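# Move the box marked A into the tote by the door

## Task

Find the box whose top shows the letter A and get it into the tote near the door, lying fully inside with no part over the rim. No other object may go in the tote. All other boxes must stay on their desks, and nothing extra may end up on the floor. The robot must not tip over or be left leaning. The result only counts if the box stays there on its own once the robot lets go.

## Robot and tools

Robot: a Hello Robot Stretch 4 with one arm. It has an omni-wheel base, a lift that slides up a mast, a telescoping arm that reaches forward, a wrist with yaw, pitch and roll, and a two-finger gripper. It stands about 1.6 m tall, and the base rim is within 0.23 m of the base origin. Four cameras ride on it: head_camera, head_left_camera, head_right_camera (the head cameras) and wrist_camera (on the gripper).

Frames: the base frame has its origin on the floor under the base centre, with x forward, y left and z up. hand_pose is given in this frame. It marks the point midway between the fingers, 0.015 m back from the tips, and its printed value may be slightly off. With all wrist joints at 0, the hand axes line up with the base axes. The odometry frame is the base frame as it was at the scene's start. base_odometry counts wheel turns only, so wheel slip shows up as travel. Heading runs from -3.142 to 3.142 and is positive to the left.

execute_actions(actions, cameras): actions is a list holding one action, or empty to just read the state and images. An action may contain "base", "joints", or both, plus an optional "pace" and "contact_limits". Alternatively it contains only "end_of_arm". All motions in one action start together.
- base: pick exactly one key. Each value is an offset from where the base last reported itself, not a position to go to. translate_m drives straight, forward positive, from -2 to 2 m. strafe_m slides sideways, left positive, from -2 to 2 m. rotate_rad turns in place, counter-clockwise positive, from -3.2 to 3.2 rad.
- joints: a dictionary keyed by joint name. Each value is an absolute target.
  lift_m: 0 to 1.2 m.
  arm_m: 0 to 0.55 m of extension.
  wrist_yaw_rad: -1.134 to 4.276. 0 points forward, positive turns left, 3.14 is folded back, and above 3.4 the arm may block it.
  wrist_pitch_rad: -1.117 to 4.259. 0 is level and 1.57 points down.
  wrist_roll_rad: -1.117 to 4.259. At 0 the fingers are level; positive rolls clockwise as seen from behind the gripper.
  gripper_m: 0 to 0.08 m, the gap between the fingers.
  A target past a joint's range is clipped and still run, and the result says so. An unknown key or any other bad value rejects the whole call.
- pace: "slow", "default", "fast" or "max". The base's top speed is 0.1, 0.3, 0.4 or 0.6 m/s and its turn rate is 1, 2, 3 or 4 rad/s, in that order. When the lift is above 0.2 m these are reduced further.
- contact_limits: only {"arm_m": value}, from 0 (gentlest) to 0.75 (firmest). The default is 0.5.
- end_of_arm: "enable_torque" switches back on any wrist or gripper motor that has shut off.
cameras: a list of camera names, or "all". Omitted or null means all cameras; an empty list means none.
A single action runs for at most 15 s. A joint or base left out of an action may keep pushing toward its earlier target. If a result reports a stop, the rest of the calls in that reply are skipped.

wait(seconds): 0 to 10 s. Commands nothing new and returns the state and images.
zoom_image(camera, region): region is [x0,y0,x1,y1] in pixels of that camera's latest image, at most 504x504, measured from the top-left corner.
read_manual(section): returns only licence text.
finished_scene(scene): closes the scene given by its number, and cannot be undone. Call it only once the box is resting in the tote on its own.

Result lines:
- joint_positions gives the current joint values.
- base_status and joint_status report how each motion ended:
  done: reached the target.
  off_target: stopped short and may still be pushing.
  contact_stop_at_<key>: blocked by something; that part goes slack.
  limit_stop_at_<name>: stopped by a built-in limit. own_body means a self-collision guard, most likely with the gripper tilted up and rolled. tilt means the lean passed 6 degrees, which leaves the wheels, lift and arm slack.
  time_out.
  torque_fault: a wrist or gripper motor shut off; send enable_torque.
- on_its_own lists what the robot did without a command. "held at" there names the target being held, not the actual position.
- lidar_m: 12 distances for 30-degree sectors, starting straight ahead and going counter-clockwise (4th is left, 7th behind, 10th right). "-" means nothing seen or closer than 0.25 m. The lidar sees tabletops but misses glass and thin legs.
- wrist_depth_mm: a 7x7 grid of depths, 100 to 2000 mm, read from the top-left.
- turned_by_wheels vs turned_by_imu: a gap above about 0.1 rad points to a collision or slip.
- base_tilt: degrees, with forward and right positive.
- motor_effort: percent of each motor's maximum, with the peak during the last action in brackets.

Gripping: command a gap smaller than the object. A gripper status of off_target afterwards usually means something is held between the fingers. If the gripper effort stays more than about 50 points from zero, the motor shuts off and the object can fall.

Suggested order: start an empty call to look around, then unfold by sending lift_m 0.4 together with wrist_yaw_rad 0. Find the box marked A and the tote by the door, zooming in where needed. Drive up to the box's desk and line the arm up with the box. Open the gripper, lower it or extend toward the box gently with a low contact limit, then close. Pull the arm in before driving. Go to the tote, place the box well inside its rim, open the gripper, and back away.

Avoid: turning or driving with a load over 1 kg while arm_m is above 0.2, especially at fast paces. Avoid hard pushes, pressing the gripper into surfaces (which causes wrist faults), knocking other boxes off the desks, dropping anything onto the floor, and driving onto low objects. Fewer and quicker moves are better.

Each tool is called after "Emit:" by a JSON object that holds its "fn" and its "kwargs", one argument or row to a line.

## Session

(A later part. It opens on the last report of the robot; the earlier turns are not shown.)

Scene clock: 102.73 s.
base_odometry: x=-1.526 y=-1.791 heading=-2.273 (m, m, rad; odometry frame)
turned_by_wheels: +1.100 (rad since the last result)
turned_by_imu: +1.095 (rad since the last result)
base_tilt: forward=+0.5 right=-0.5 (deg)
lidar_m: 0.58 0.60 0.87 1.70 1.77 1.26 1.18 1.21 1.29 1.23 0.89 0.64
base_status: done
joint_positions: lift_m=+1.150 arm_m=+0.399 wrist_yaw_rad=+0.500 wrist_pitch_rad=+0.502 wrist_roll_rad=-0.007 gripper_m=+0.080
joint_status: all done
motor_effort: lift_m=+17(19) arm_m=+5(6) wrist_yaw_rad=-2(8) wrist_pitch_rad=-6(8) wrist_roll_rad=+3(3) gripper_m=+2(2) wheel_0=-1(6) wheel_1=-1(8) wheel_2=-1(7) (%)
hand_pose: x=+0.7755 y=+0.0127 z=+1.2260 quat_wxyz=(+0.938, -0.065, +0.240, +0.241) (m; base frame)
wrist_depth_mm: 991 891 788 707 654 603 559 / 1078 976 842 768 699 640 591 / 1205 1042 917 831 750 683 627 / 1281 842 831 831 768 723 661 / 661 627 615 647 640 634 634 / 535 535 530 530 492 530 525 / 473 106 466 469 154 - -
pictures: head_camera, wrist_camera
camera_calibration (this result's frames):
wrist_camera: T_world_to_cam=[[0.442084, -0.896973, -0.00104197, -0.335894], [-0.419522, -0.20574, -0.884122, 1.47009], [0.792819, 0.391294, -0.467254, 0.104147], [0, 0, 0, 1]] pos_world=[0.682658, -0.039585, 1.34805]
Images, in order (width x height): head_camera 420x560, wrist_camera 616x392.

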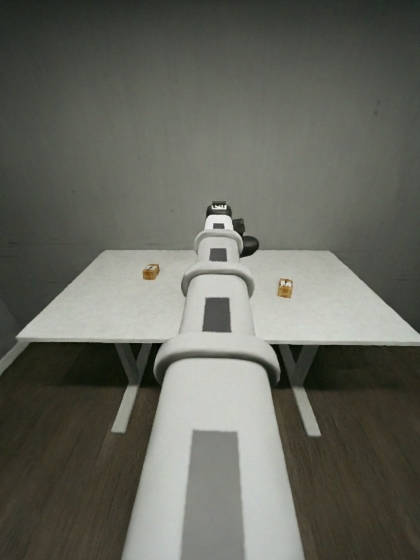

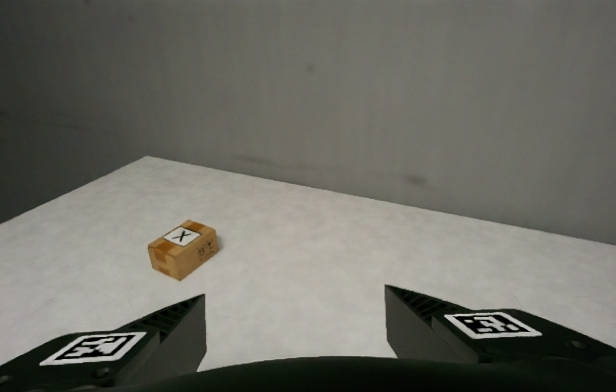

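X.

Emit:
{"fn": "execute_actions", "kwargs": {
  "actions": [
    {"base":{"rotate_rad":-1.8},"joints":{"wrist_yaw_rad":0,"arm_m":0.0},"pace":"max"}
  ],
  "cameras": []
}}

Emit:
{"fn": "execute_actions", "kwargs": {
  "actions": [
    {"base":{"translate_m":0.75},"joints":{"lift_m":1.05},"pace":"max"}
  ],
  "cameras": ["head_camera","wrist_camera"]
}}

Scene clock: 109.50 s.
base_odometry: x=-1.526 y=-1.791 heading=+2.210 (m, m, rad; odometry frame)
turned_by_wheels: -1.800 (rad since the last result)
turned_by_imu: -1.792 (rad since the last result)
base_tilt: forward=+0.4 right=-0.6 (deg)
lidar_m: 1.24 1.23 0.73 0.59 0.60 0.73 1.73 1.68 1.32 1.16 1.16 1.33
base_status: done
joint_positions: lift_m=+1.150 arm_m=+0.003 wrist_yaw_rad=+0.000 wrist_pitch_rad=+0.502 wrist_roll_rad=-0.007 gripper_m=+0.080
joint_status: all done
joint sent to its limit — the command would take arm_m past its lower limit, so that joint was sent only as far as its limit.
motor_effort: lift_m=+17(17) arm_m=-6(5) wrist_yaw_rad=+1(7) wrist_pitch_rad=-7(7) wrist_roll_rad=+3(3) gripper_m=+2(2) wheel_0=+0(6) wheel_1=+0(6) wheel_2=+0(5) (%)
hand_pose: x=+0.3601 y=-0.0875 z=+1.2260 quat_wxyz=(+0.969, -0.003, +0.249, +0.001) (m; base frame)
wrist_depth_mm: 1430 1537 1618 1756 1863 1808 1042 / 1499 1576 1708 1863 1863 1576 1118 / 1138 1160 1205 1308 1661 1983 1205 / 1430 1808 1983 - - 1708 1336 / 1808 1921 - - - 1499 1336 / 1863 1808 1808 1863 1708 1537 1618 / 1618 106 1618 1618 154 - -
pictures: none
No camera images: the call's "cameras" was empty. Leave "cameras" out to get every camera's image.

Scene clock: 113.37 s.
base_odometry: x=-1.974 y=-1.189 heading=+2.210 (m, m, rad; odometry frame)
turned_by_wheels: +0.000 (rad since the last result)
turned_by_imu: -0.002 (rad since the last result)
base_tilt: forward=+0.4 right=-0.6 (deg)
lidar_m: 0.49 0.52 0.59 0.81 0.79 0.94 2.46 2.44 1.14 0.96 0.95 0.56
base_status: done
joint_positions: lift_m=+1.050 arm_m=+0.003 wrist_yaw_rad=+0.000 wrist_pitch_rad=+0.503 wrist_roll_rad=-0.007 gripper_m=+0.080
joint_status: all done
motor_effort: lift_m=+18(18) arm_m=-5(5) wrist_yaw_rad=+1(3) wrist_pitch_rad=-7(8) wrist_roll_rad=+2(3) gripper_m=+2(1) wheel_0=-1(6) wheel_1=+1(6) wheel_2=+2(8) (%)
hand_pose: x=+0.3600 y=-0.0874 z=+1.1259 quat_wxyz=(+0.969, -0.003, +0.249, +0.001) (m; base frame)
wrist_depth_mm: 878 917 976 1060 1118 1182 1255 / 917 976 1042 1118 1182 1205 1118 / 866 854 866 842 854 820 1255 / 627 615 621 609 549 609 603 / 492 488 484 488 484 500 1098 / 404 402 402 427 439 1499 991 / 357 106 1397 1499 154 - -
pictures: head_camera, wrist_camera
camera_calibration (this result's frames):
wrist_camera: T_world_to_cam=[[-0.0424305, -0.999099, -0.00105282, -0.0766248], [-0.467039, 0.0207661, -0.883993, 1.22344], [0.883218, -0.0370165, -0.467499, 0.356222], [0, 0, 0, 1]] pos_world=[0.253519, -0.0887756, 1.24796]
Images, in order (width x height): head_camera 420x560, wrist_camera 616x392.

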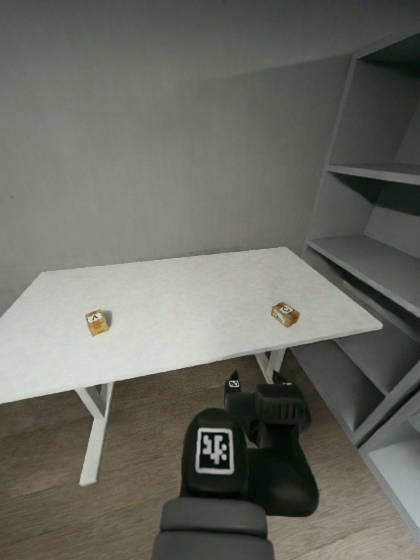

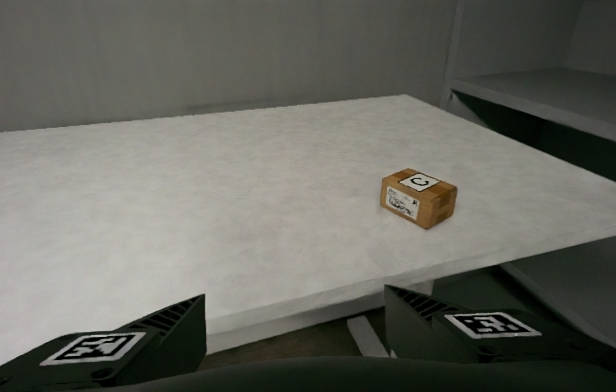

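Emit:
{"fn": "execute_actions", "kwargs": {
  "actions": [
    {"base":{"rotate_rad":0.715},"joints":{"lift_m":0.97,"arm_m":0.27},"pace":"fast"}
  ],
  "cameras": ["head_camera","wrist_camera"]
}}

Scene clock: 119.53 s.
base_odometry: x=-1.974 y=-1.189 heading=+2.925 (m, m, rad; odometry frame)
turned_by_wheels: +0.715 (rad since the last result)
turned_by_imu: +0.712 (rad since the last result)
base_tilt: forward=+0.4 right=-0.6 (deg)
lidar_m: 0.51 0.69 0.78 0.80 1.10 2.43 1.59 1.05 0.96 0.77 0.52 0.47
base_status: done
joint_positions: lift_m=+0.970 arm_m=+0.269 wrist_yaw_rad=+0.000 wrist_pitch_rad=+0.502 wrist_roll_rad=-0.007 gripper_m=+0.080
joint_status: all done
motor_effort: lift_m=+17(17) arm_m=+5(6) wrist_yaw_rad=-1(3) wrist_pitch_rad=-7(7) wrist_roll_rad=+2(2) gripper_m=+1(1) wheel_0=+0(6) wheel_1=-1(5) wheel_2=+0(6) (%)
hand_pose: x=+0.6264 y=-0.0874 z=+1.0460 quat_wxyz=(+0.969, -0.004, +0.249, +0.001) (m; base frame)
wrist_depth_mm: 1078 960 878 788 741 676 634 / 1182 1042 917 842 768 715 668 / 1281 621 621 615 609 597 603 / 455 449 449 402 445 439 439 / 355 355 338 312 347 343 347 / 293 291 289 289 270 286 293 / 257 106 253 255 154 - -
pictures: head_camera, wrist_camera
camera_calibration (this result's frames):
wrist_camera: T_world_to_cam=[[-0.0419826, -0.999118, -0.00106337, -0.0655941], [-0.466843, 0.0205576, -0.884101, 1.27722], [0.883343, -0.0366205, -0.467294, 0.0833646], [0, 0, 0, 1]] pos_world=[0.519866, -0.0887398, 1.16807]
Images, in order (width x height): head_camera 420x560, wrist_camera 616x392.

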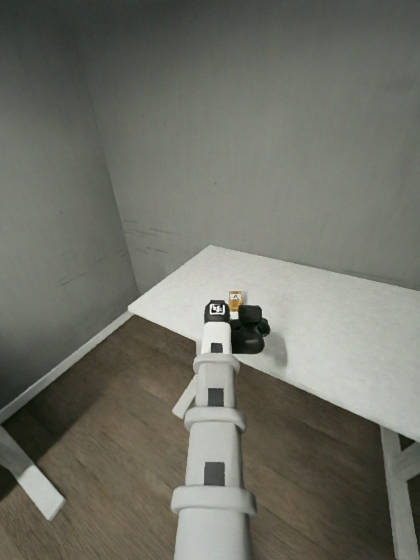

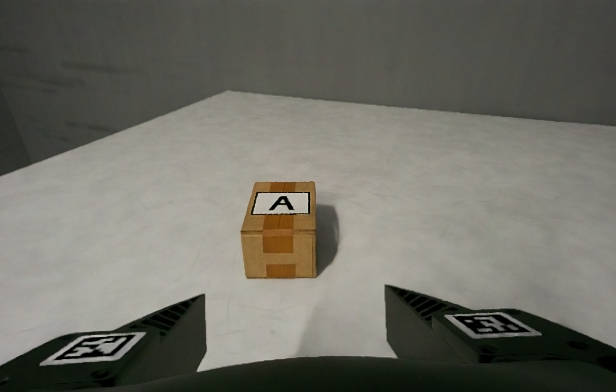

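Emit:
{"fn": "execute_actions", "kwargs": {
  "actions": [
    {"base":{"strafe_m":0.011},"joints":{"lift_m":1.09,"arm_m":0.448},"pace":"fast"}
  ],
  "cameras": []
}}

Emit:
{"fn": "execute_actions", "kwargs": {
  "actions": [
    {"base":{"translate_m":0.15},"joints":{"wrist_pitch_rad":1.4},"pace":"fast"}
  ],
  "cameras": ["wrist_camera"]
}}

Scene clock: 132.23 s.
base_odometry: x=-1.976 y=-1.200 heading=+2.925 (m, m, rad; odometry frame)
turned_by_wheels: +0.000 (rad since the last result)
turned_by_imu: +0.000 (rad since the last result)
base_tilt: forward=+0.4 right=-0.5 (deg)
lidar_m: 0.51 0.73 0.77 0.78 1.08 2.43 1.57 1.05 0.97 0.79 0.52 0.50
base_status: done
joint_positions: lift_m=+1.090 arm_m=+0.447 wrist_yaw_rad=+0.000 wrist_pitch_rad=+0.502 wrist_roll_rad=-0.007 gripper_m=+0.080
joint_status: all done
motor_effort: lift_m=+22(24) arm_m=+5(7) wrist_yaw_rad=+0(0) wrist_pitch_rad=-6(7) wrist_roll_rad=+2(2) gripper_m=+2(2) wheel_0=+1(9) wheel_1=-2(7) wheel_2=-1(1) (%)
hand_pose: x=+0.8044 y=-0.0874 z=+1.1656 quat_wxyz=(+0.969, -0.003, +0.248, +0.001) (m; base frame)
wrist_depth_mm: 866 788 691 640 591 549 512 / 946 842 759 683 627 574 539 / 1060 917 820 741 668 621 569 / 1205 1025 707 691 691 647 603 / 1308 559 549 544 539 539 539 / 455 452 449 452 418 449 449 / 402 106 394 402 154 - -
pictures: none
No camera images: the call's "cameras" was empty. Leave "cameras" out to get every camera's image.

Scene clock: 134.00 s.
base_odometry: x=-2.122 y=-1.168 heading=+2.926 (m, m, rad; odometry frame)
turned_by_wheels: +0.000 (rad since the last result)
turned_by_imu: +0.000 (rad since the last result)
base_tilt: forward=+0.4 right=-0.6 (deg)
lidar_m: 0.39 0.57 0.70 0.72 0.99 2.57 1.69 1.10 1.03 0.59 0.41 0.33
base_status: done
joint_positions: lift_m=+1.090 arm_m=+0.447 wrist_yaw_rad=+0.000 wrist_pitch_rad=+1.400 wrist_roll_rad=-0.007 gripper_m=+0.080
joint_status: all done
motor_effort: lift_m=+21(22) arm_m=+5(5) wrist_yaw_rad=-1(1) wrist_pitch_rad=-1(4) wrist_roll_rad=+2(3) gripper_m=+2(2) wheel_0=+1(4) wheel_1=+1(9) wheel_2=+2(10) (%)
hand_pose: x=+0.6541 y=-0.0874 z=+1.0584 quat_wxyz=(+0.765, -0.003, +0.644, +0.002) (m; base frame)
wrist_depth_mm: 282 286 287 291 294 298 300 / 276 279 279 285 287 290 293 / 267 270 273 277 279 282 283 / 262 264 266 268 271 273 277 / 256 258 259 213 265 265 270 / 249 251 252 206 254 260 263 / 243 106 203 203 154 - -
pictures: wrist_camera
camera_calibration (this result's frames):
wrist_camera: T_world_to_cam=[[-0.0273829, -0.999099, 0.032433, -0.109488], [-0.98237, 0.0208938, -0.185774, 0.89919], [0.184929, -0.0369482, -0.982057, 1.06633], [0, 0, 0, 1]] pos_world=[0.683145, -0.0887784, 1.21779]
Images, in order (width x height): wrist_camera 616x392.

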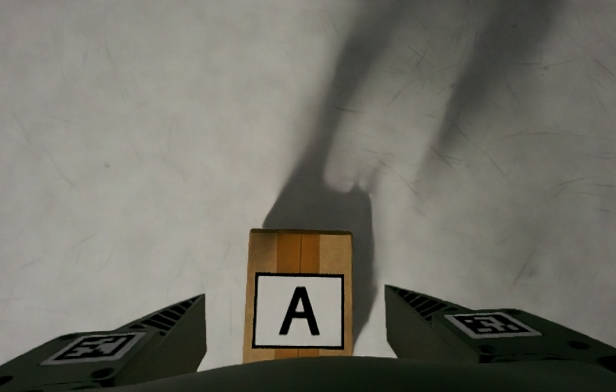

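Emit:
{"fn": "execute_actions", "kwargs": {
  "actions": [
    {"joints":{"lift_m":1.013}}
  ],
  "cameras": []
}}

Emit:
{"fn": "execute_actions", "kwargs": {
  "actions": [
    {"joints":{"gripper_m":0.04}}
  ],
  "cameras": ["wrist_camera"]
}}

Emit:
{"fn": "execute_actions", "kwargs": {
  "actions": [
    {"joints":{"lift_m":1.05},"pace":"fast"}
  ],
  "cameras": []
}}

Emit:
{"fn": "execute_actions", "kwargs": {
  "actions": [
    {"base":{"rotate_rad":-0.243},"joints":{"arm_m":0.05}}
  ],
  "cameras": []
}}

Emit:
{"fn": "execute_actions", "kwargs": {
  "actions": [
    {"base":{"translate_m":-2},"joints":{"lift_m":0.45},"pace":"fast"}
  ],
  "cameras": []
}}

Emit:
{"fn": "execute_actions", "kwargs": {
  "actions": [
    {"base":{"rotate_rad":-1.87}}
  ]
}}

Scene clock: 150.27 s.
base_odometry: x=-2.122 y=-1.168 heading=+2.926 (m, m, rad; odometry frame)
turned_by_wheels: +0.000 (rad since the last result)
turned_by_imu: +0.000 (rad since the last result)
base_tilt: forward=+0.4 right=-0.5 (deg)
lidar_m: 0.39 0.55 0.74 0.73 1.02 2.55 1.68 1.12 1.03 0.60 0.40 0.38
base_status: not commanded
joint_positions: lift_m=+1.013 arm_m=+0.447 wrist_yaw_rad=+0.000 wrist_pitch_rad=+1.400 wrist_roll_rad=-0.007 gripper_m=+0.080
joint_status: all done
motor_effort: lift_m=+16(20) arm_m=+5(5) wrist_yaw_rad=+1(3) wrist_pitch_rad=-1(1) wrist_roll_rad=+2(2) gripper_m=+2(1) wheel_0=+1(1) wheel_1=+1(1) wheel_2=+2(2) (%)
hand_pose: x=+0.6541 y=-0.0874 z=+0.9819 quat_wxyz=(+0.765, -0.003, +0.644, +0.002) (m; base frame)
wrist_depth_mm: 202 204 206 207 211 211 213 / 196 197 200 202 204 206 207 / 191 193 195 197 198 201 203 / 187 187 190 191 193 195 196 / 182 183 183 136 186 190 191 / 177 178 134 133 135 186 187 / 174 106 131 131 132 - -
pictures: none
No camera images: the call's "cameras" was empty. Leave "cameras" out to get every camera's image.

Scene clock: 151.27 s.
base_odometry: x=-2.122 y=-1.168 heading=+2.926 (m, m, rad; odometry frame)
turned_by_wheels: +0.000 (rad since the last result)
turned_by_imu: +0.000 (rad since the last result)
base_tilt: forward=+0.5 right=-0.6 (deg)
lidar_m: 0.39 0.56 0.71 0.73 0.98 2.56 1.67 1.13 1.03 0.57 0.39 0.37
base_status: not commanded
joint_positions: lift_m=+1.013 arm_m=+0.447 wrist_yaw_rad=+0.000 wrist_pitch_rad=+1.401 wrist_roll_rad=-0.007 gripper_m=+0.060
joint_status: gripper_m off_target (ended at +0.060, target +0.040)
on_its_own: gripper_m is held at +0.054, not at your +0.040, by its contact guard: the fingers met something
motor_effort: lift_m=+16(16) arm_m=+5(5) wrist_yaw_rad=+0(1) wrist_pitch_rad=-1(1) wrist_roll_rad=+2(2) gripper_m=-38(40) wheel_0=+1(1) wheel_1=+0(1) wheel_2=+2(2) (%)
hand_pose: x=+0.6540 y=-0.0874 z=+0.9819 quat_wxyz=(+0.765, -0.003, +0.644, +0.002) (m; base frame)
wrist_depth_mm: 202 203 206 208 210 213 213 / 196 198 200 202 204 206 208 / 191 192 195 196 198 200 202 / 186 187 190 191 193 195 196 / 181 183 137 137 187 190 191 / 177 179 133 133 134 186 186 / 174 - 130 131 131 - -
pictures: wrist_camera
camera_calibration (this result's frames):
wrist_camera: T_world_to_cam=[[-0.0273711, -0.999099, 0.0324396, -0.107022], [-0.982411, 0.0208889, -0.185561, 0.884745], [0.184717, -0.036948, -0.982097, 0.99135], [0, 0, 0, 1]] pos_world=[0.683135, -0.0887781, 1.14125]
Images, in order (width x height): wrist_camera 616x392.

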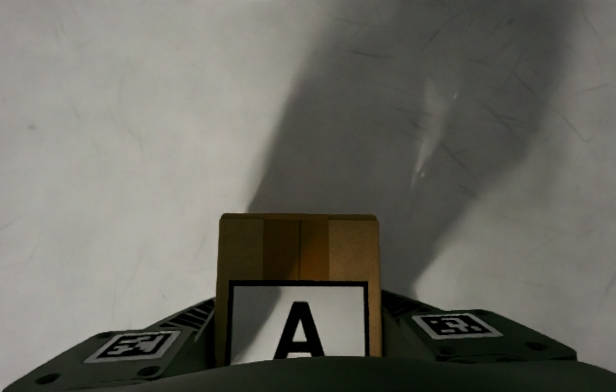

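Scene clock: 152.10 s.
base_odometry: x=-2.122 y=-1.168 heading=+2.926 (m, m, rad; odometry frame)
turned_by_wheels: +0.000 (rad since the last result)
turned_by_imu: +0.000 (rad since the last result)
base_tilt: forward=+0.4 right=-0.5 (deg)
lidar_m: 0.38 0.57 0.71 0.74 0.98 2.57 1.70 1.13 1.02 0.59 0.39 0.36
base_status: not commanded
joint_positions: lift_m=+1.050 arm_m=+0.447 wrist_yaw_rad=+0.000 wrist_pitch_rad=+1.401 wrist_roll_rad=-0.007 gripper_m=+0.060
joint_status: all done
on_its_own: gripper_m is held at +0.054, not at your +0.040, by its contact guard: the fingers met something
motor_effort: lift_m=+22(23) arm_m=+5(5) wrist_yaw_rad=+2(0) wrist_pitch_rad=-2(2) wrist_roll_rad=+3(2) gripper_m=-37(37) wheel_0=+1(1) wheel_1=+1(1) wheel_2=+2(2) (%)
hand_pose: x=+0.6540 y=-0.0874 z=+1.0184 quat_wxyz=(+0.765, -0.003, +0.644, +0.002) (m; base frame)
wrist_depth_mm: 240 242 245 248 249 252 255 / 233 236 238 241 244 245 248 / 227 229 231 234 236 239 241 / 222 224 225 229 229 233 234 / 216 218 137 137 223 226 228 / 212 213 133 133 134 220 224 / 208 - 129 131 132 - -
pictures: none
No camera images: the call's "cameras" was empty. Leave "cameras" out to get every camera's image.

Scene clock: 154.37 s.
base_odometry: x=-2.122 y=-1.168 heading=+2.683 (m, m, rad; odometry frame)
turned_by_wheels: -0.243 (rad since the last result)
turned_by_imu: -0.242 (rad since the last result)
base_tilt: forward=+0.4 right=-0.5 (deg)
lidar_m: 0.39 0.44 1.50 0.72 0.82 1.40 2.60 1.28 1.04 0.84 0.46 0.37
base_status: done
joint_positions: lift_m=+1.050 arm_m=+0.051 wrist_yaw_rad=+0.000 wrist_pitch_rad=+1.401 wrist_roll_rad=-0.007 gripper_m=+0.060
joint_status: all done
on_its_own: gripper_m is held at +0.054, not at your +0.040, by its contact guard: the fingers met something
motor_effort: lift_m=+22(22) arm_m=-5(6) wrist_yaw_rad=+0(1) wrist_pitch_rad=-2(2) wrist_roll_rad=+2(2) gripper_m=-37(37) wheel_0=+1(6) wheel_1=-1(9) wheel_2=+1(6) (%)
hand_pose: x=+0.2578 y=-0.0874 z=+1.0184 quat_wxyz=(+0.765, -0.003, +0.645, +0.002) (m; base frame)
wrist_depth_mm: 241 244 247 249 251 256 257 / 1205 242 242 242 245 248 250 / 1205 1182 1205 1205 256 244 244 / 1138 1182 1182 1205 1205 1229 1229 / 1160 1138 137 137 1205 1205 1205 / 1098 1098 133 133 135 1182 1160 / 1098 - 130 131 131 - 1160
pictures: none
No camera images: the call's "cameras" was empty. Leave "cameras" out to get every camera's image.

Scene clock: 161.63 s.
base_odometry: x=-0.330 y=-2.054 heading=+2.682 (m, m, rad; odometry frame)
turned_by_wheels: +0.000 (rad since the last result)
turned_by_imu: +0.007 (rad since the last result)
base_tilt: forward=+0.4 right=-0.5 (deg)
lidar_m: 2.33 1.39 1.21 1.42 0.71 0.59 0.62 0.67 1.18 0.73 0.72 1.19
base_status: done
joint_positions: lift_m=+0.450 arm_m=+0.051 wrist_yaw_rad=+0.000 wrist_pitch_rad=+1.401 wrist_roll_rad=-0.007 gripper_m=+0.060
joint_status: all done
on_its_own: gripper_m is held at +0.054, not at your +0.040, by its contact guard: the fingers met something
motor_effort: lift_m=+17(22) arm_m=-5(5) wrist_yaw_rad=-1(1) wrist_pitch_rad=-2(2) wrist_roll_rad=+2(2) gripper_m=-37(37) wheel_0=-2(5) wheel_1=+0(2) wheel_2=-2(11) (%)
hand_pose: x=+0.2578 y=-0.0874 z=+0.4188 quat_wxyz=(+0.765, -0.003, +0.645, +0.002) (m; base frame)
wrist_depth_mm: 609 621 634 634 640 640 661 / 597 609 615 621 621 627 634 / 591 585 597 603 603 615 621 / 569 574 580 585 591 609 609 / 554 559 137 137 569 585 585 / 544 554 133 133 134 569 580 / 535 - 129 131 131 - 564
pictures: none
No camera images: the call's "cameras" was empty. Leave "cameras" out to get every camera's image.

Scene clock: 163.87 s.
base_odometry: x=-0.330 y=-2.054 heading=+0.812 (m, m, rad; odometry frame)
turned_by_wheels: -1.870 (rad since the last result)
turned_by_imu: -1.862 (rad since the last result)
base_tilt: forward=+0.4 right=-0.5 (deg)
lidar_m: 1.72 0.71 0.83 1.92 1.86 1.24 1.24 0.94 0.62 0.57 0.63 0.80
base_status: done
joint_positions: lift_m=+0.450 arm_m=+0.051 wrist_yaw_rad=+0.000 wrist_pitch_rad=+1.401 wrist_roll_rad=-0.007 gripper_m=+0.060
joint_status: not commanded
on_its_own: gripper_m is held at +0.054, not at your +0.040, by its contact guard: the fingers met something
motor_effort: lift_m=+17(17) arm_m=-5(5) wrist_yaw_rad=-2(1) wrist_pitch_rad=-2(2) wrist_roll_rad=+2(2) gripper_m=-37(37) wheel_0=-1(7) wheel_1=-2(3) wheel_2=-1(8) (%)
hand_pose: x=+0.2578 y=-0.0874 z=+0.4188 quat_wxyz=(+0.765, -0.003, +0.644, +0.002) (m; base frame)
wrist_depth_mm: 621 627 634 634 640 654 634 / 597 603 609 621 627 640 634 / 585 585 597 597 603 615 621 / 564 569 574 585 591 597 603 / 549 559 137 137 574 580 585 / 544 549 133 133 134 564 574 / 535 - 129 131 131 - 564
pictures: head_camera, head_left_camera, head_right_camera, wrist_camera
camera_calibration (this result's frames):
wrist_camera: T_world_to_cam=[[-0.0272624, -0.999103, 0.0324094, -0.0996032], [-0.982437, 0.0207925, -0.185434, 0.390989], [0.184594, -0.0368956, -0.982122, 0.511548], [0, 0, 0, 1]] pos_world=[0.286978, -0.0887696, 0.578133]
Images, in order (width x height): head_camera 420x560, head_left_camera 420x672, head_right_camera 420x672, wrist_camera 616x392.

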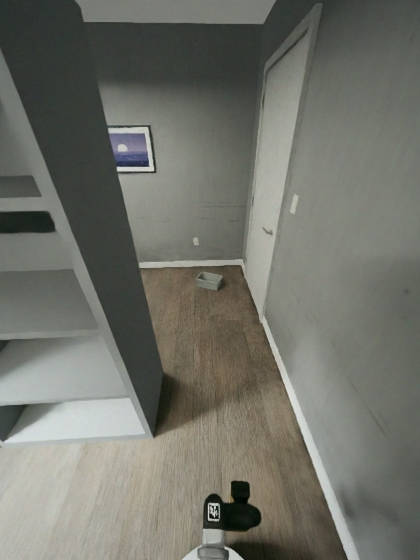

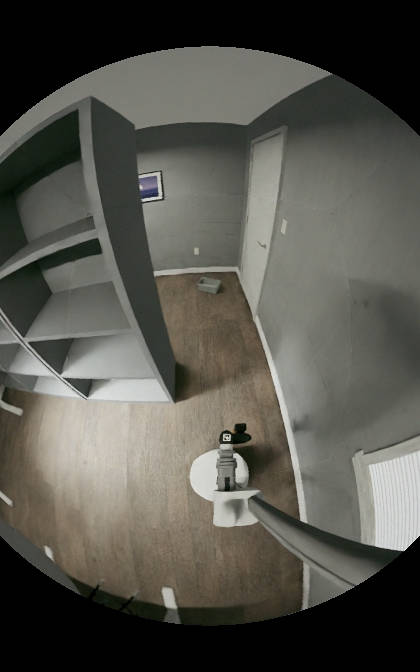

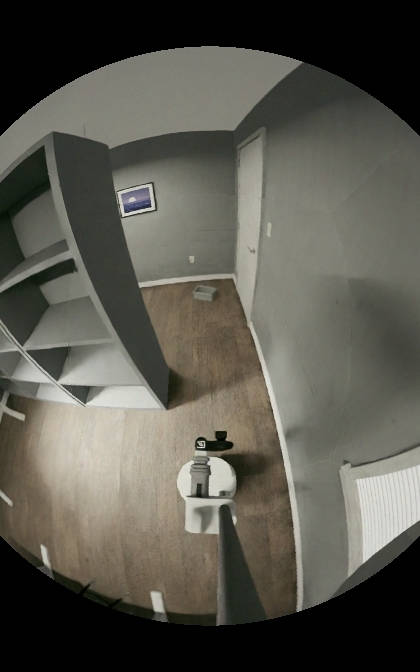

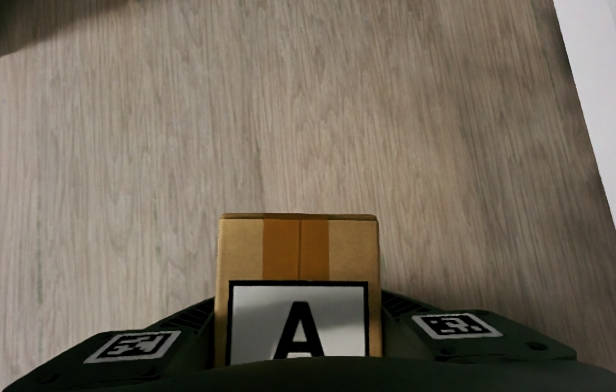

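Emit:
{"fn": "execute_actions", "kwargs": {
  "actions": [
    {"base":{"translate_m":1.7},"pace":"max"}
  ],
  "cameras": []
}}

Emit:
{"fn": "execute_actions", "kwargs": {
  "actions": [
    {"base":{"strafe_m":0.18},"joints":{"arm_m":0.25},"pace":"fast"}
  ],
  "cameras": ["head_camera","wrist_camera"]
}}

Scene clock: 177.23 s.
base_odometry: x=+0.840 y=-0.820 heading=+0.812 (m, m, rad; odometry frame)
turned_by_wheels: +0.000 (rad since the last result)
turned_by_imu: -0.004 (rad since the last result)
base_tilt: forward=+0.3 right=-0.6 (deg)
lidar_m: 0.47 0.54 1.43 2.52 0.95 0.77 3.64 0.72 0.46 0.39 0.38 0.55
base_status: done
joint_positions: lift_m=+0.450 arm_m=+0.051 wrist_yaw_rad=+0.000 wrist_pitch_rad=+1.401 wrist_roll_rad=-0.007 gripper_m=+0.060
joint_status: not commanded
on_its_own: gripper_m is held at +0.054, not at your +0.040, by its contact guard: the fingers met something
motor_effort: lift_m=+17(17) arm_m=-5(5) wrist_yaw_rad=+1(0) wrist_pitch_rad=-2(2) wrist_roll_rad=+2(2) gripper_m=-37(37) wheel_0=-1(6) wheel_1=-1(8) wheel_2=+1(12) (%)
hand_pose: x=+0.2578 y=-0.0874 z=+0.4188 quat_wxyz=(+0.765, -0.003, +0.644, +0.002) (m; base frame)
wrist_depth_mm: 544 615 615 634 647 574 427 / 603 597 603 621 621 591 433 / 580 591 597 597 609 603 445 / 574 574 580 580 591 591 455 / 554 564 137 137 569 585 469 / 535 554 133 133 134 564 477 / 535 - 129 131 131 - -
pictures: none
No camera images: the call's "cameras" was empty. Leave "cameras" out to get every camera's image.

Scene clock: 178.77 s.
base_odometry: x=+0.709 y=-0.696 heading=+0.812 (m, m, rad; odometry frame)
turned_by_wheels: +0.000 (rad since the last result)
turned_by_imu: +0.000 (rad since the last result)
base_tilt: forward=+0.4 right=-0.5 (deg)
lidar_m: 0.49 1.10 1.42 2.34 0.98 0.68 0.91 1.00 0.69 0.57 0.58 0.52
base_status: done
joint_positions: lift_m=+0.450 arm_m=+0.249 wrist_yaw_rad=+0.000 wrist_pitch_rad=+1.401 wrist_roll_rad=-0.007 gripper_m=+0.060
joint_status: all done
on_its_own: gripper_m is held at +0.054, not at your +0.040, by its contact guard: the fingers met something
motor_effort: lift_m=+17(17) arm_m=+5(7) wrist_yaw_rad=-4(1) wrist_pitch_rad=-1(2) wrist_roll_rad=+3(2) gripper_m=-37(37) wheel_0=+1(11) wheel_1=-1(5) wheel_2=+0(0) (%)
hand_pose: x=+0.4561 y=-0.0874 z=+0.4187 quat_wxyz=(+0.765, -0.003, +0.644, +0.002) (m; base frame)
wrist_depth_mm: 615 621 627 634 640 647 603 / 597 603 512 615 627 634 627 / 585 585 585 591 597 615 615 / 569 569 569 580 585 597 603 / 554 554 137 136 580 574 591 / 544 544 133 133 134 569 574 / 525 - 129 131 132 - 564
pictures: head_camera, wrist_camera
camera_calibration (this result's frames):
wrist_camera: T_world_to_cam=[[-0.0268351, -0.999113, 0.032445, -0.0944028], [-0.982412, 0.0203589, -0.185614, 0.585733], [0.184789, -0.0368553, -0.982087, 0.474844], [0, 0, 0, 1]] pos_world=[0.485151, -0.0887434, 0.578121]
Images, in order (width x height): head_camera 420x560, wrist_camera 616x392.

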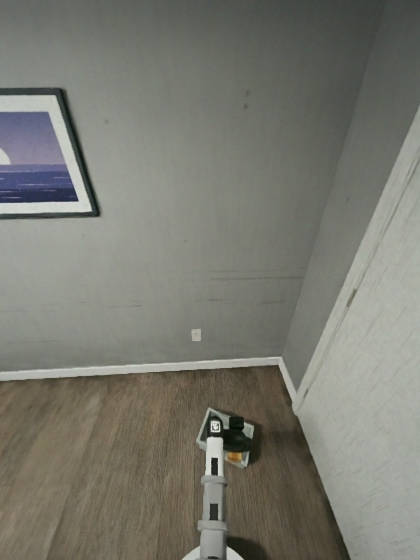

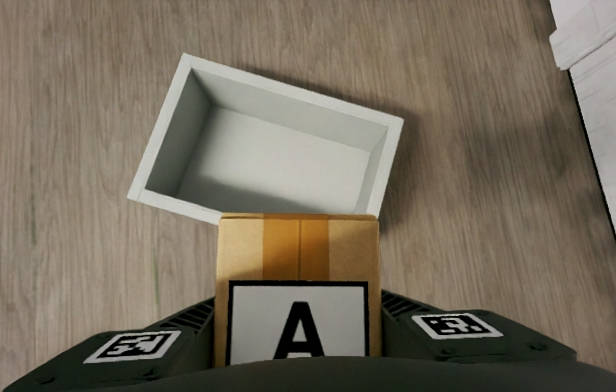

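Emit:
{"fn": "execute_actions", "kwargs": {
  "actions": [
    {"base":{"strafe_m":0.03},"joints":{"arm_m":0.43,"lift_m":0.24},"pace":"fast"}
  ],
  "cameras": ["head_camera","wrist_camera"]
}}

Emit:
{"fn": "execute_actions", "kwargs": {
  "actions": [
    {"joints":{"lift_m":0.073}}
  ],
  "cameras": ["wrist_camera"]
}}

Emit:
{"fn": "execute_actions", "kwargs": {
  "actions": [
    {"joints":{"gripper_m":0.08}}
  ],
  "cameras": []
}}

Emit:
{"fn": "execute_actions", "kwargs": {
  "actions": [
    {"joints":{"lift_m":0.25},"pace":"fast"}
  ],
  "cameras": ["head_camera","wrist_camera"]
}}

Scene clock: 187.73 s.
base_odometry: x=+0.688 y=-0.675 heading=+0.812 (m, m, rad; odometry frame)
turned_by_wheels: +0.000 (rad since the last result)
turned_by_imu: +0.000 (rad since the last result)
base_tilt: forward=+0.4 right=-0.6 (deg)
lidar_m: 0.52 1.12 1.42 2.31 0.99 0.68 0.80 1.08 0.69 0.56 0.61 0.51
base_status: done
joint_positions: lift_m=+0.240 arm_m=+0.429 wrist_yaw_rad=+0.000 wrist_pitch_rad=+1.401 wrist_roll_rad=-0.007 gripper_m=+0.060
joint_status: all done
on_its_own: gripper_m is held at +0.054, not at your +0.040, by its contact guard: the fingers met something
motor_effort: lift_m=+17(16) arm_m=+5(7) wrist_yaw_rad=+2(3) wrist_pitch_rad=-2(3) wrist_roll_rad=+3(3) gripper_m=-37(37) wheel_0=+0(10) wheel_1=+0(8) wheel_2=+0(2) (%)
hand_pose: x=+0.6360 y=-0.0874 z=+0.2088 quat_wxyz=(+0.765, -0.003, +0.644, +0.002) (m; base frame)
wrist_depth_mm: 392 394 399 402 407 407 413 / 384 382 389 389 394 399 404 / 368 370 377 382 387 387 389 / 364 271 325 251 373 379 379 / 349 267 137 137 279 262 373 / 343 274 132 133 134 287 359 / 336 - 129 131 131 - -
pictures: head_camera, wrist_camera
camera_calibration (this result's frames):
wrist_camera: T_world_to_cam=[[-0.0268818, -0.999112, 0.032451, -0.0827347], [-0.982448, 0.0204112, -0.185418, 0.723555], [0.184591, -0.0368658, -0.982124, 0.235526], [0, 0, 0, 1]] pos_world=[0.665155, -0.0887469, 0.36816]
Images, in order (width x height): head_camera 420x560, wrist_camera 616x392.

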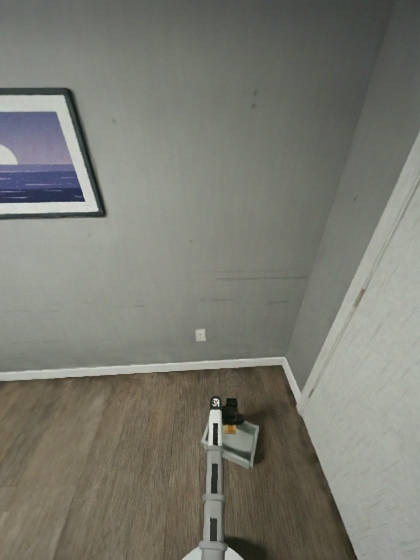

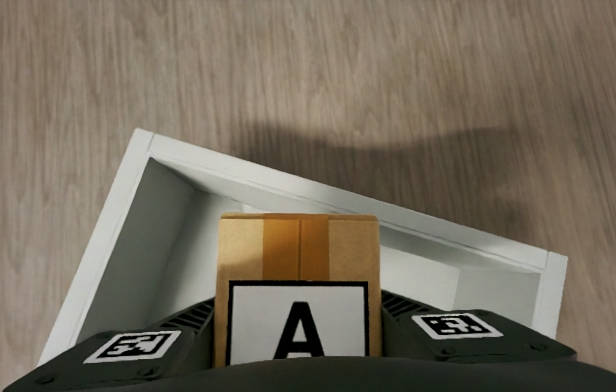

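Scene clock: 189.50 s.
base_odometry: x=+0.688 y=-0.675 heading=+0.812 (m, m, rad; odometry frame)
turned_by_wheels: +0.000 (rad since the last result)
turned_by_imu: +0.000 (rad since the last result)
base_tilt: forward=+0.3 right=-0.5 (deg)
lidar_m: 0.57 1.12 1.40 2.30 1.01 0.68 0.81 1.07 0.71 0.59 0.61 0.50
base_status: not commanded
joint_positions: lift_m=+0.073 arm_m=+0.429 wrist_yaw_rad=+0.000 wrist_pitch_rad=+1.401 wrist_roll_rad=-0.007 gripper_m=+0.060
joint_status: all done
on_its_own: gripper_m is held at +0.054, not at your +0.040, by its contact guard: the fingers met something
motor_effort: lift_m=+16(17) arm_m=+5(5) wrist_yaw_rad=+0(1) wrist_pitch_rad=-1(2) wrist_roll_rad=+3(3) gripper_m=-37(37) wheel_0=+0(0) wheel_1=+0(0) wheel_2=+0(0) (%)
hand_pose: x=+0.6360 y=-0.0874 z=+0.0418 quat_wxyz=(+0.765, -0.003, +0.644, +0.002) (m; base frame)
wrist_depth_mm: 109 - - 220 221 223 224 / 138 121 110 - - - 220 / 154 193 156 123 110 - - / 164 195 196 192 155 126 - / 175 189 137 137 194 195 185 / 182 185 133 133 134 193 193 / 180 - 129 131 132 - -
pictures: wrist_camera
camera_calibration (this result's frames):
wrist_camera: T_world_to_cam=[[-0.0268818, -0.999112, 0.032451, -0.0773166], [-0.982448, 0.0204111, -0.185418, 0.692598], [0.184591, -0.0368658, -0.982124, 0.0715501], [0, 0, 0, 1]] pos_world=[0.665156, -0.0887469, 0.2012]
Images, in order (width x height): wrist_camera 616x392.

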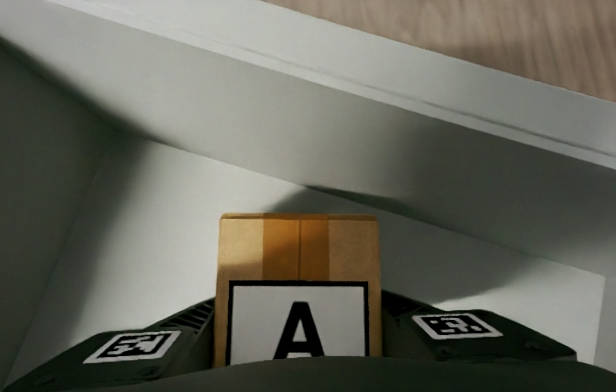

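Scene clock: 190.43 s.
base_odometry: x=+0.688 y=-0.675 heading=+0.812 (m, m, rad; odometry frame)
turned_by_wheels: +0.000 (rad since the last result)
turned_by_imu: +0.000 (rad since the last result)
base_tilt: forward=+0.4 right=-0.5 (deg)
lidar_m: 0.61 1.12 1.42 2.32 0.99 0.66 0.83 1.04 0.71 0.58 0.61 0.51
base_status: not commanded
joint_positions: lift_m=+0.073 arm_m=+0.429 wrist_yaw_rad=+0.000 wrist_pitch_rad=+1.401 wrist_roll_rad=-0.007 gripper_m=+0.080
joint_status: all done
motor_effort: lift_m=+17(16) arm_m=+5(5) wrist_yaw_rad=-1(2) wrist_pitch_rad=-2(2) wrist_roll_rad=+2(3) gripper_m=+3(33) wheel_0=+0(0) wheel_1=+0(0) wheel_2=+0(0) (%)
hand_pose: x=+0.6360 y=-0.0874 z=+0.0418 quat_wxyz=(+0.765, -0.003, +0.644, +0.002) (m; base frame)
wrist_depth_mm: 109 - - 220 221 223 225 / 137 121 110 - - - 220 / 154 193 156 123 110 - - / 164 195 196 191 160 126 - / 175 190 144 144 194 196 184 / 182 185 140 140 142 192 194 / 172 106 137 137 138 - -
pictures: none
No camera images: the call's "cameras" was empty. Leave "cameras" out to get every camera's image.

Scene clock: 191.90 s.
base_odometry: x=+0.688 y=-0.675 heading=+0.812 (m, m, rad; odometry frame)
turned_by_wheels: +0.000 (rad since the last result)
turned_by_imu: +0.000 (rad since the last result)
base_tilt: forward=+0.4 right=-0.6 (deg)
lidar_m: 0.50 1.10 1.42 2.31 1.00 0.66 0.82 1.06 0.71 0.58 0.61 0.51
base_status: not commanded
joint_positions: lift_m=+0.250 arm_m=+0.429 wrist_yaw_rad=+0.000 wrist_pitch_rad=+1.401 wrist_roll_rad=-0.007 gripper_m=+0.080
joint_status: all done
motor_effort: lift_m=+21(24) arm_m=+5(5) wrist_yaw_rad=-1(0) wrist_pitch_rad=-2(2) wrist_roll_rad=+3(2) gripper_m=+2(2) wheel_0=+0(0) wheel_1=+0(0) wheel_2=+0(0) (%)
hand_pose: x=+0.6360 y=-0.0874 z=+0.2184 quat_wxyz=(+0.765, -0.003, +0.644, +0.002) (m; base frame)
wrist_depth_mm: 402 404 407 413 418 421 424 / 392 394 399 402 404 410 413 / 379 382 387 389 397 399 404 / 370 291 332 281 382 389 392 / 362 276 364 320 368 276 379 / 351 260 353 312 357 272 370 / 343 106 349 349 154 - -
pictures: head_camera, wrist_camera
camera_calibration (this result's frames):
wrist_camera: T_world_to_cam=[[-0.0268988, -0.999111, 0.0324493, -0.0830361], [-0.982436, 0.0204258, -0.185478, 0.725362], [0.184651, -0.0368685, -0.982112, 0.244939], [0, 0, 0, 1]] pos_world=[0.66516, -0.0887479, 0.377791]
Images, in order (width x height): head_camera 420x560, wrist_camera 616x392.

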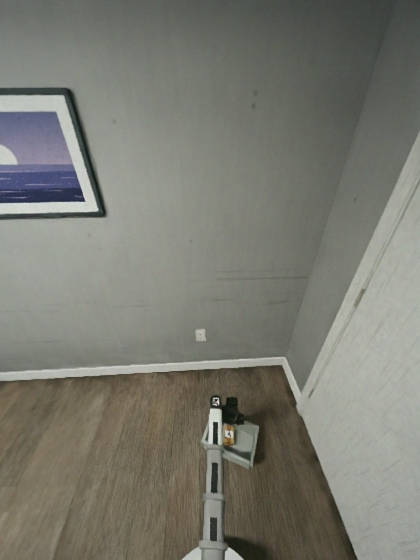

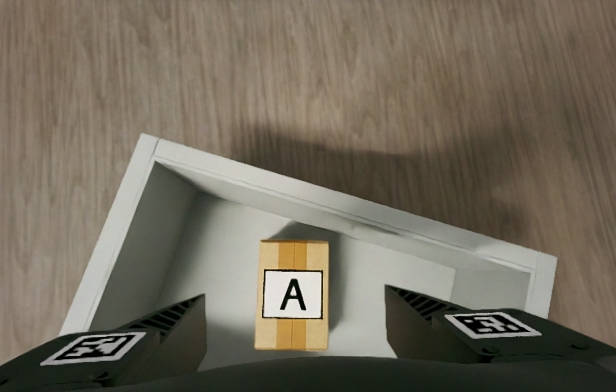

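Emit:
{"fn": "finished_scene", "kwargs": {
  "scene": 1
}}

The scene is finished: the task was done.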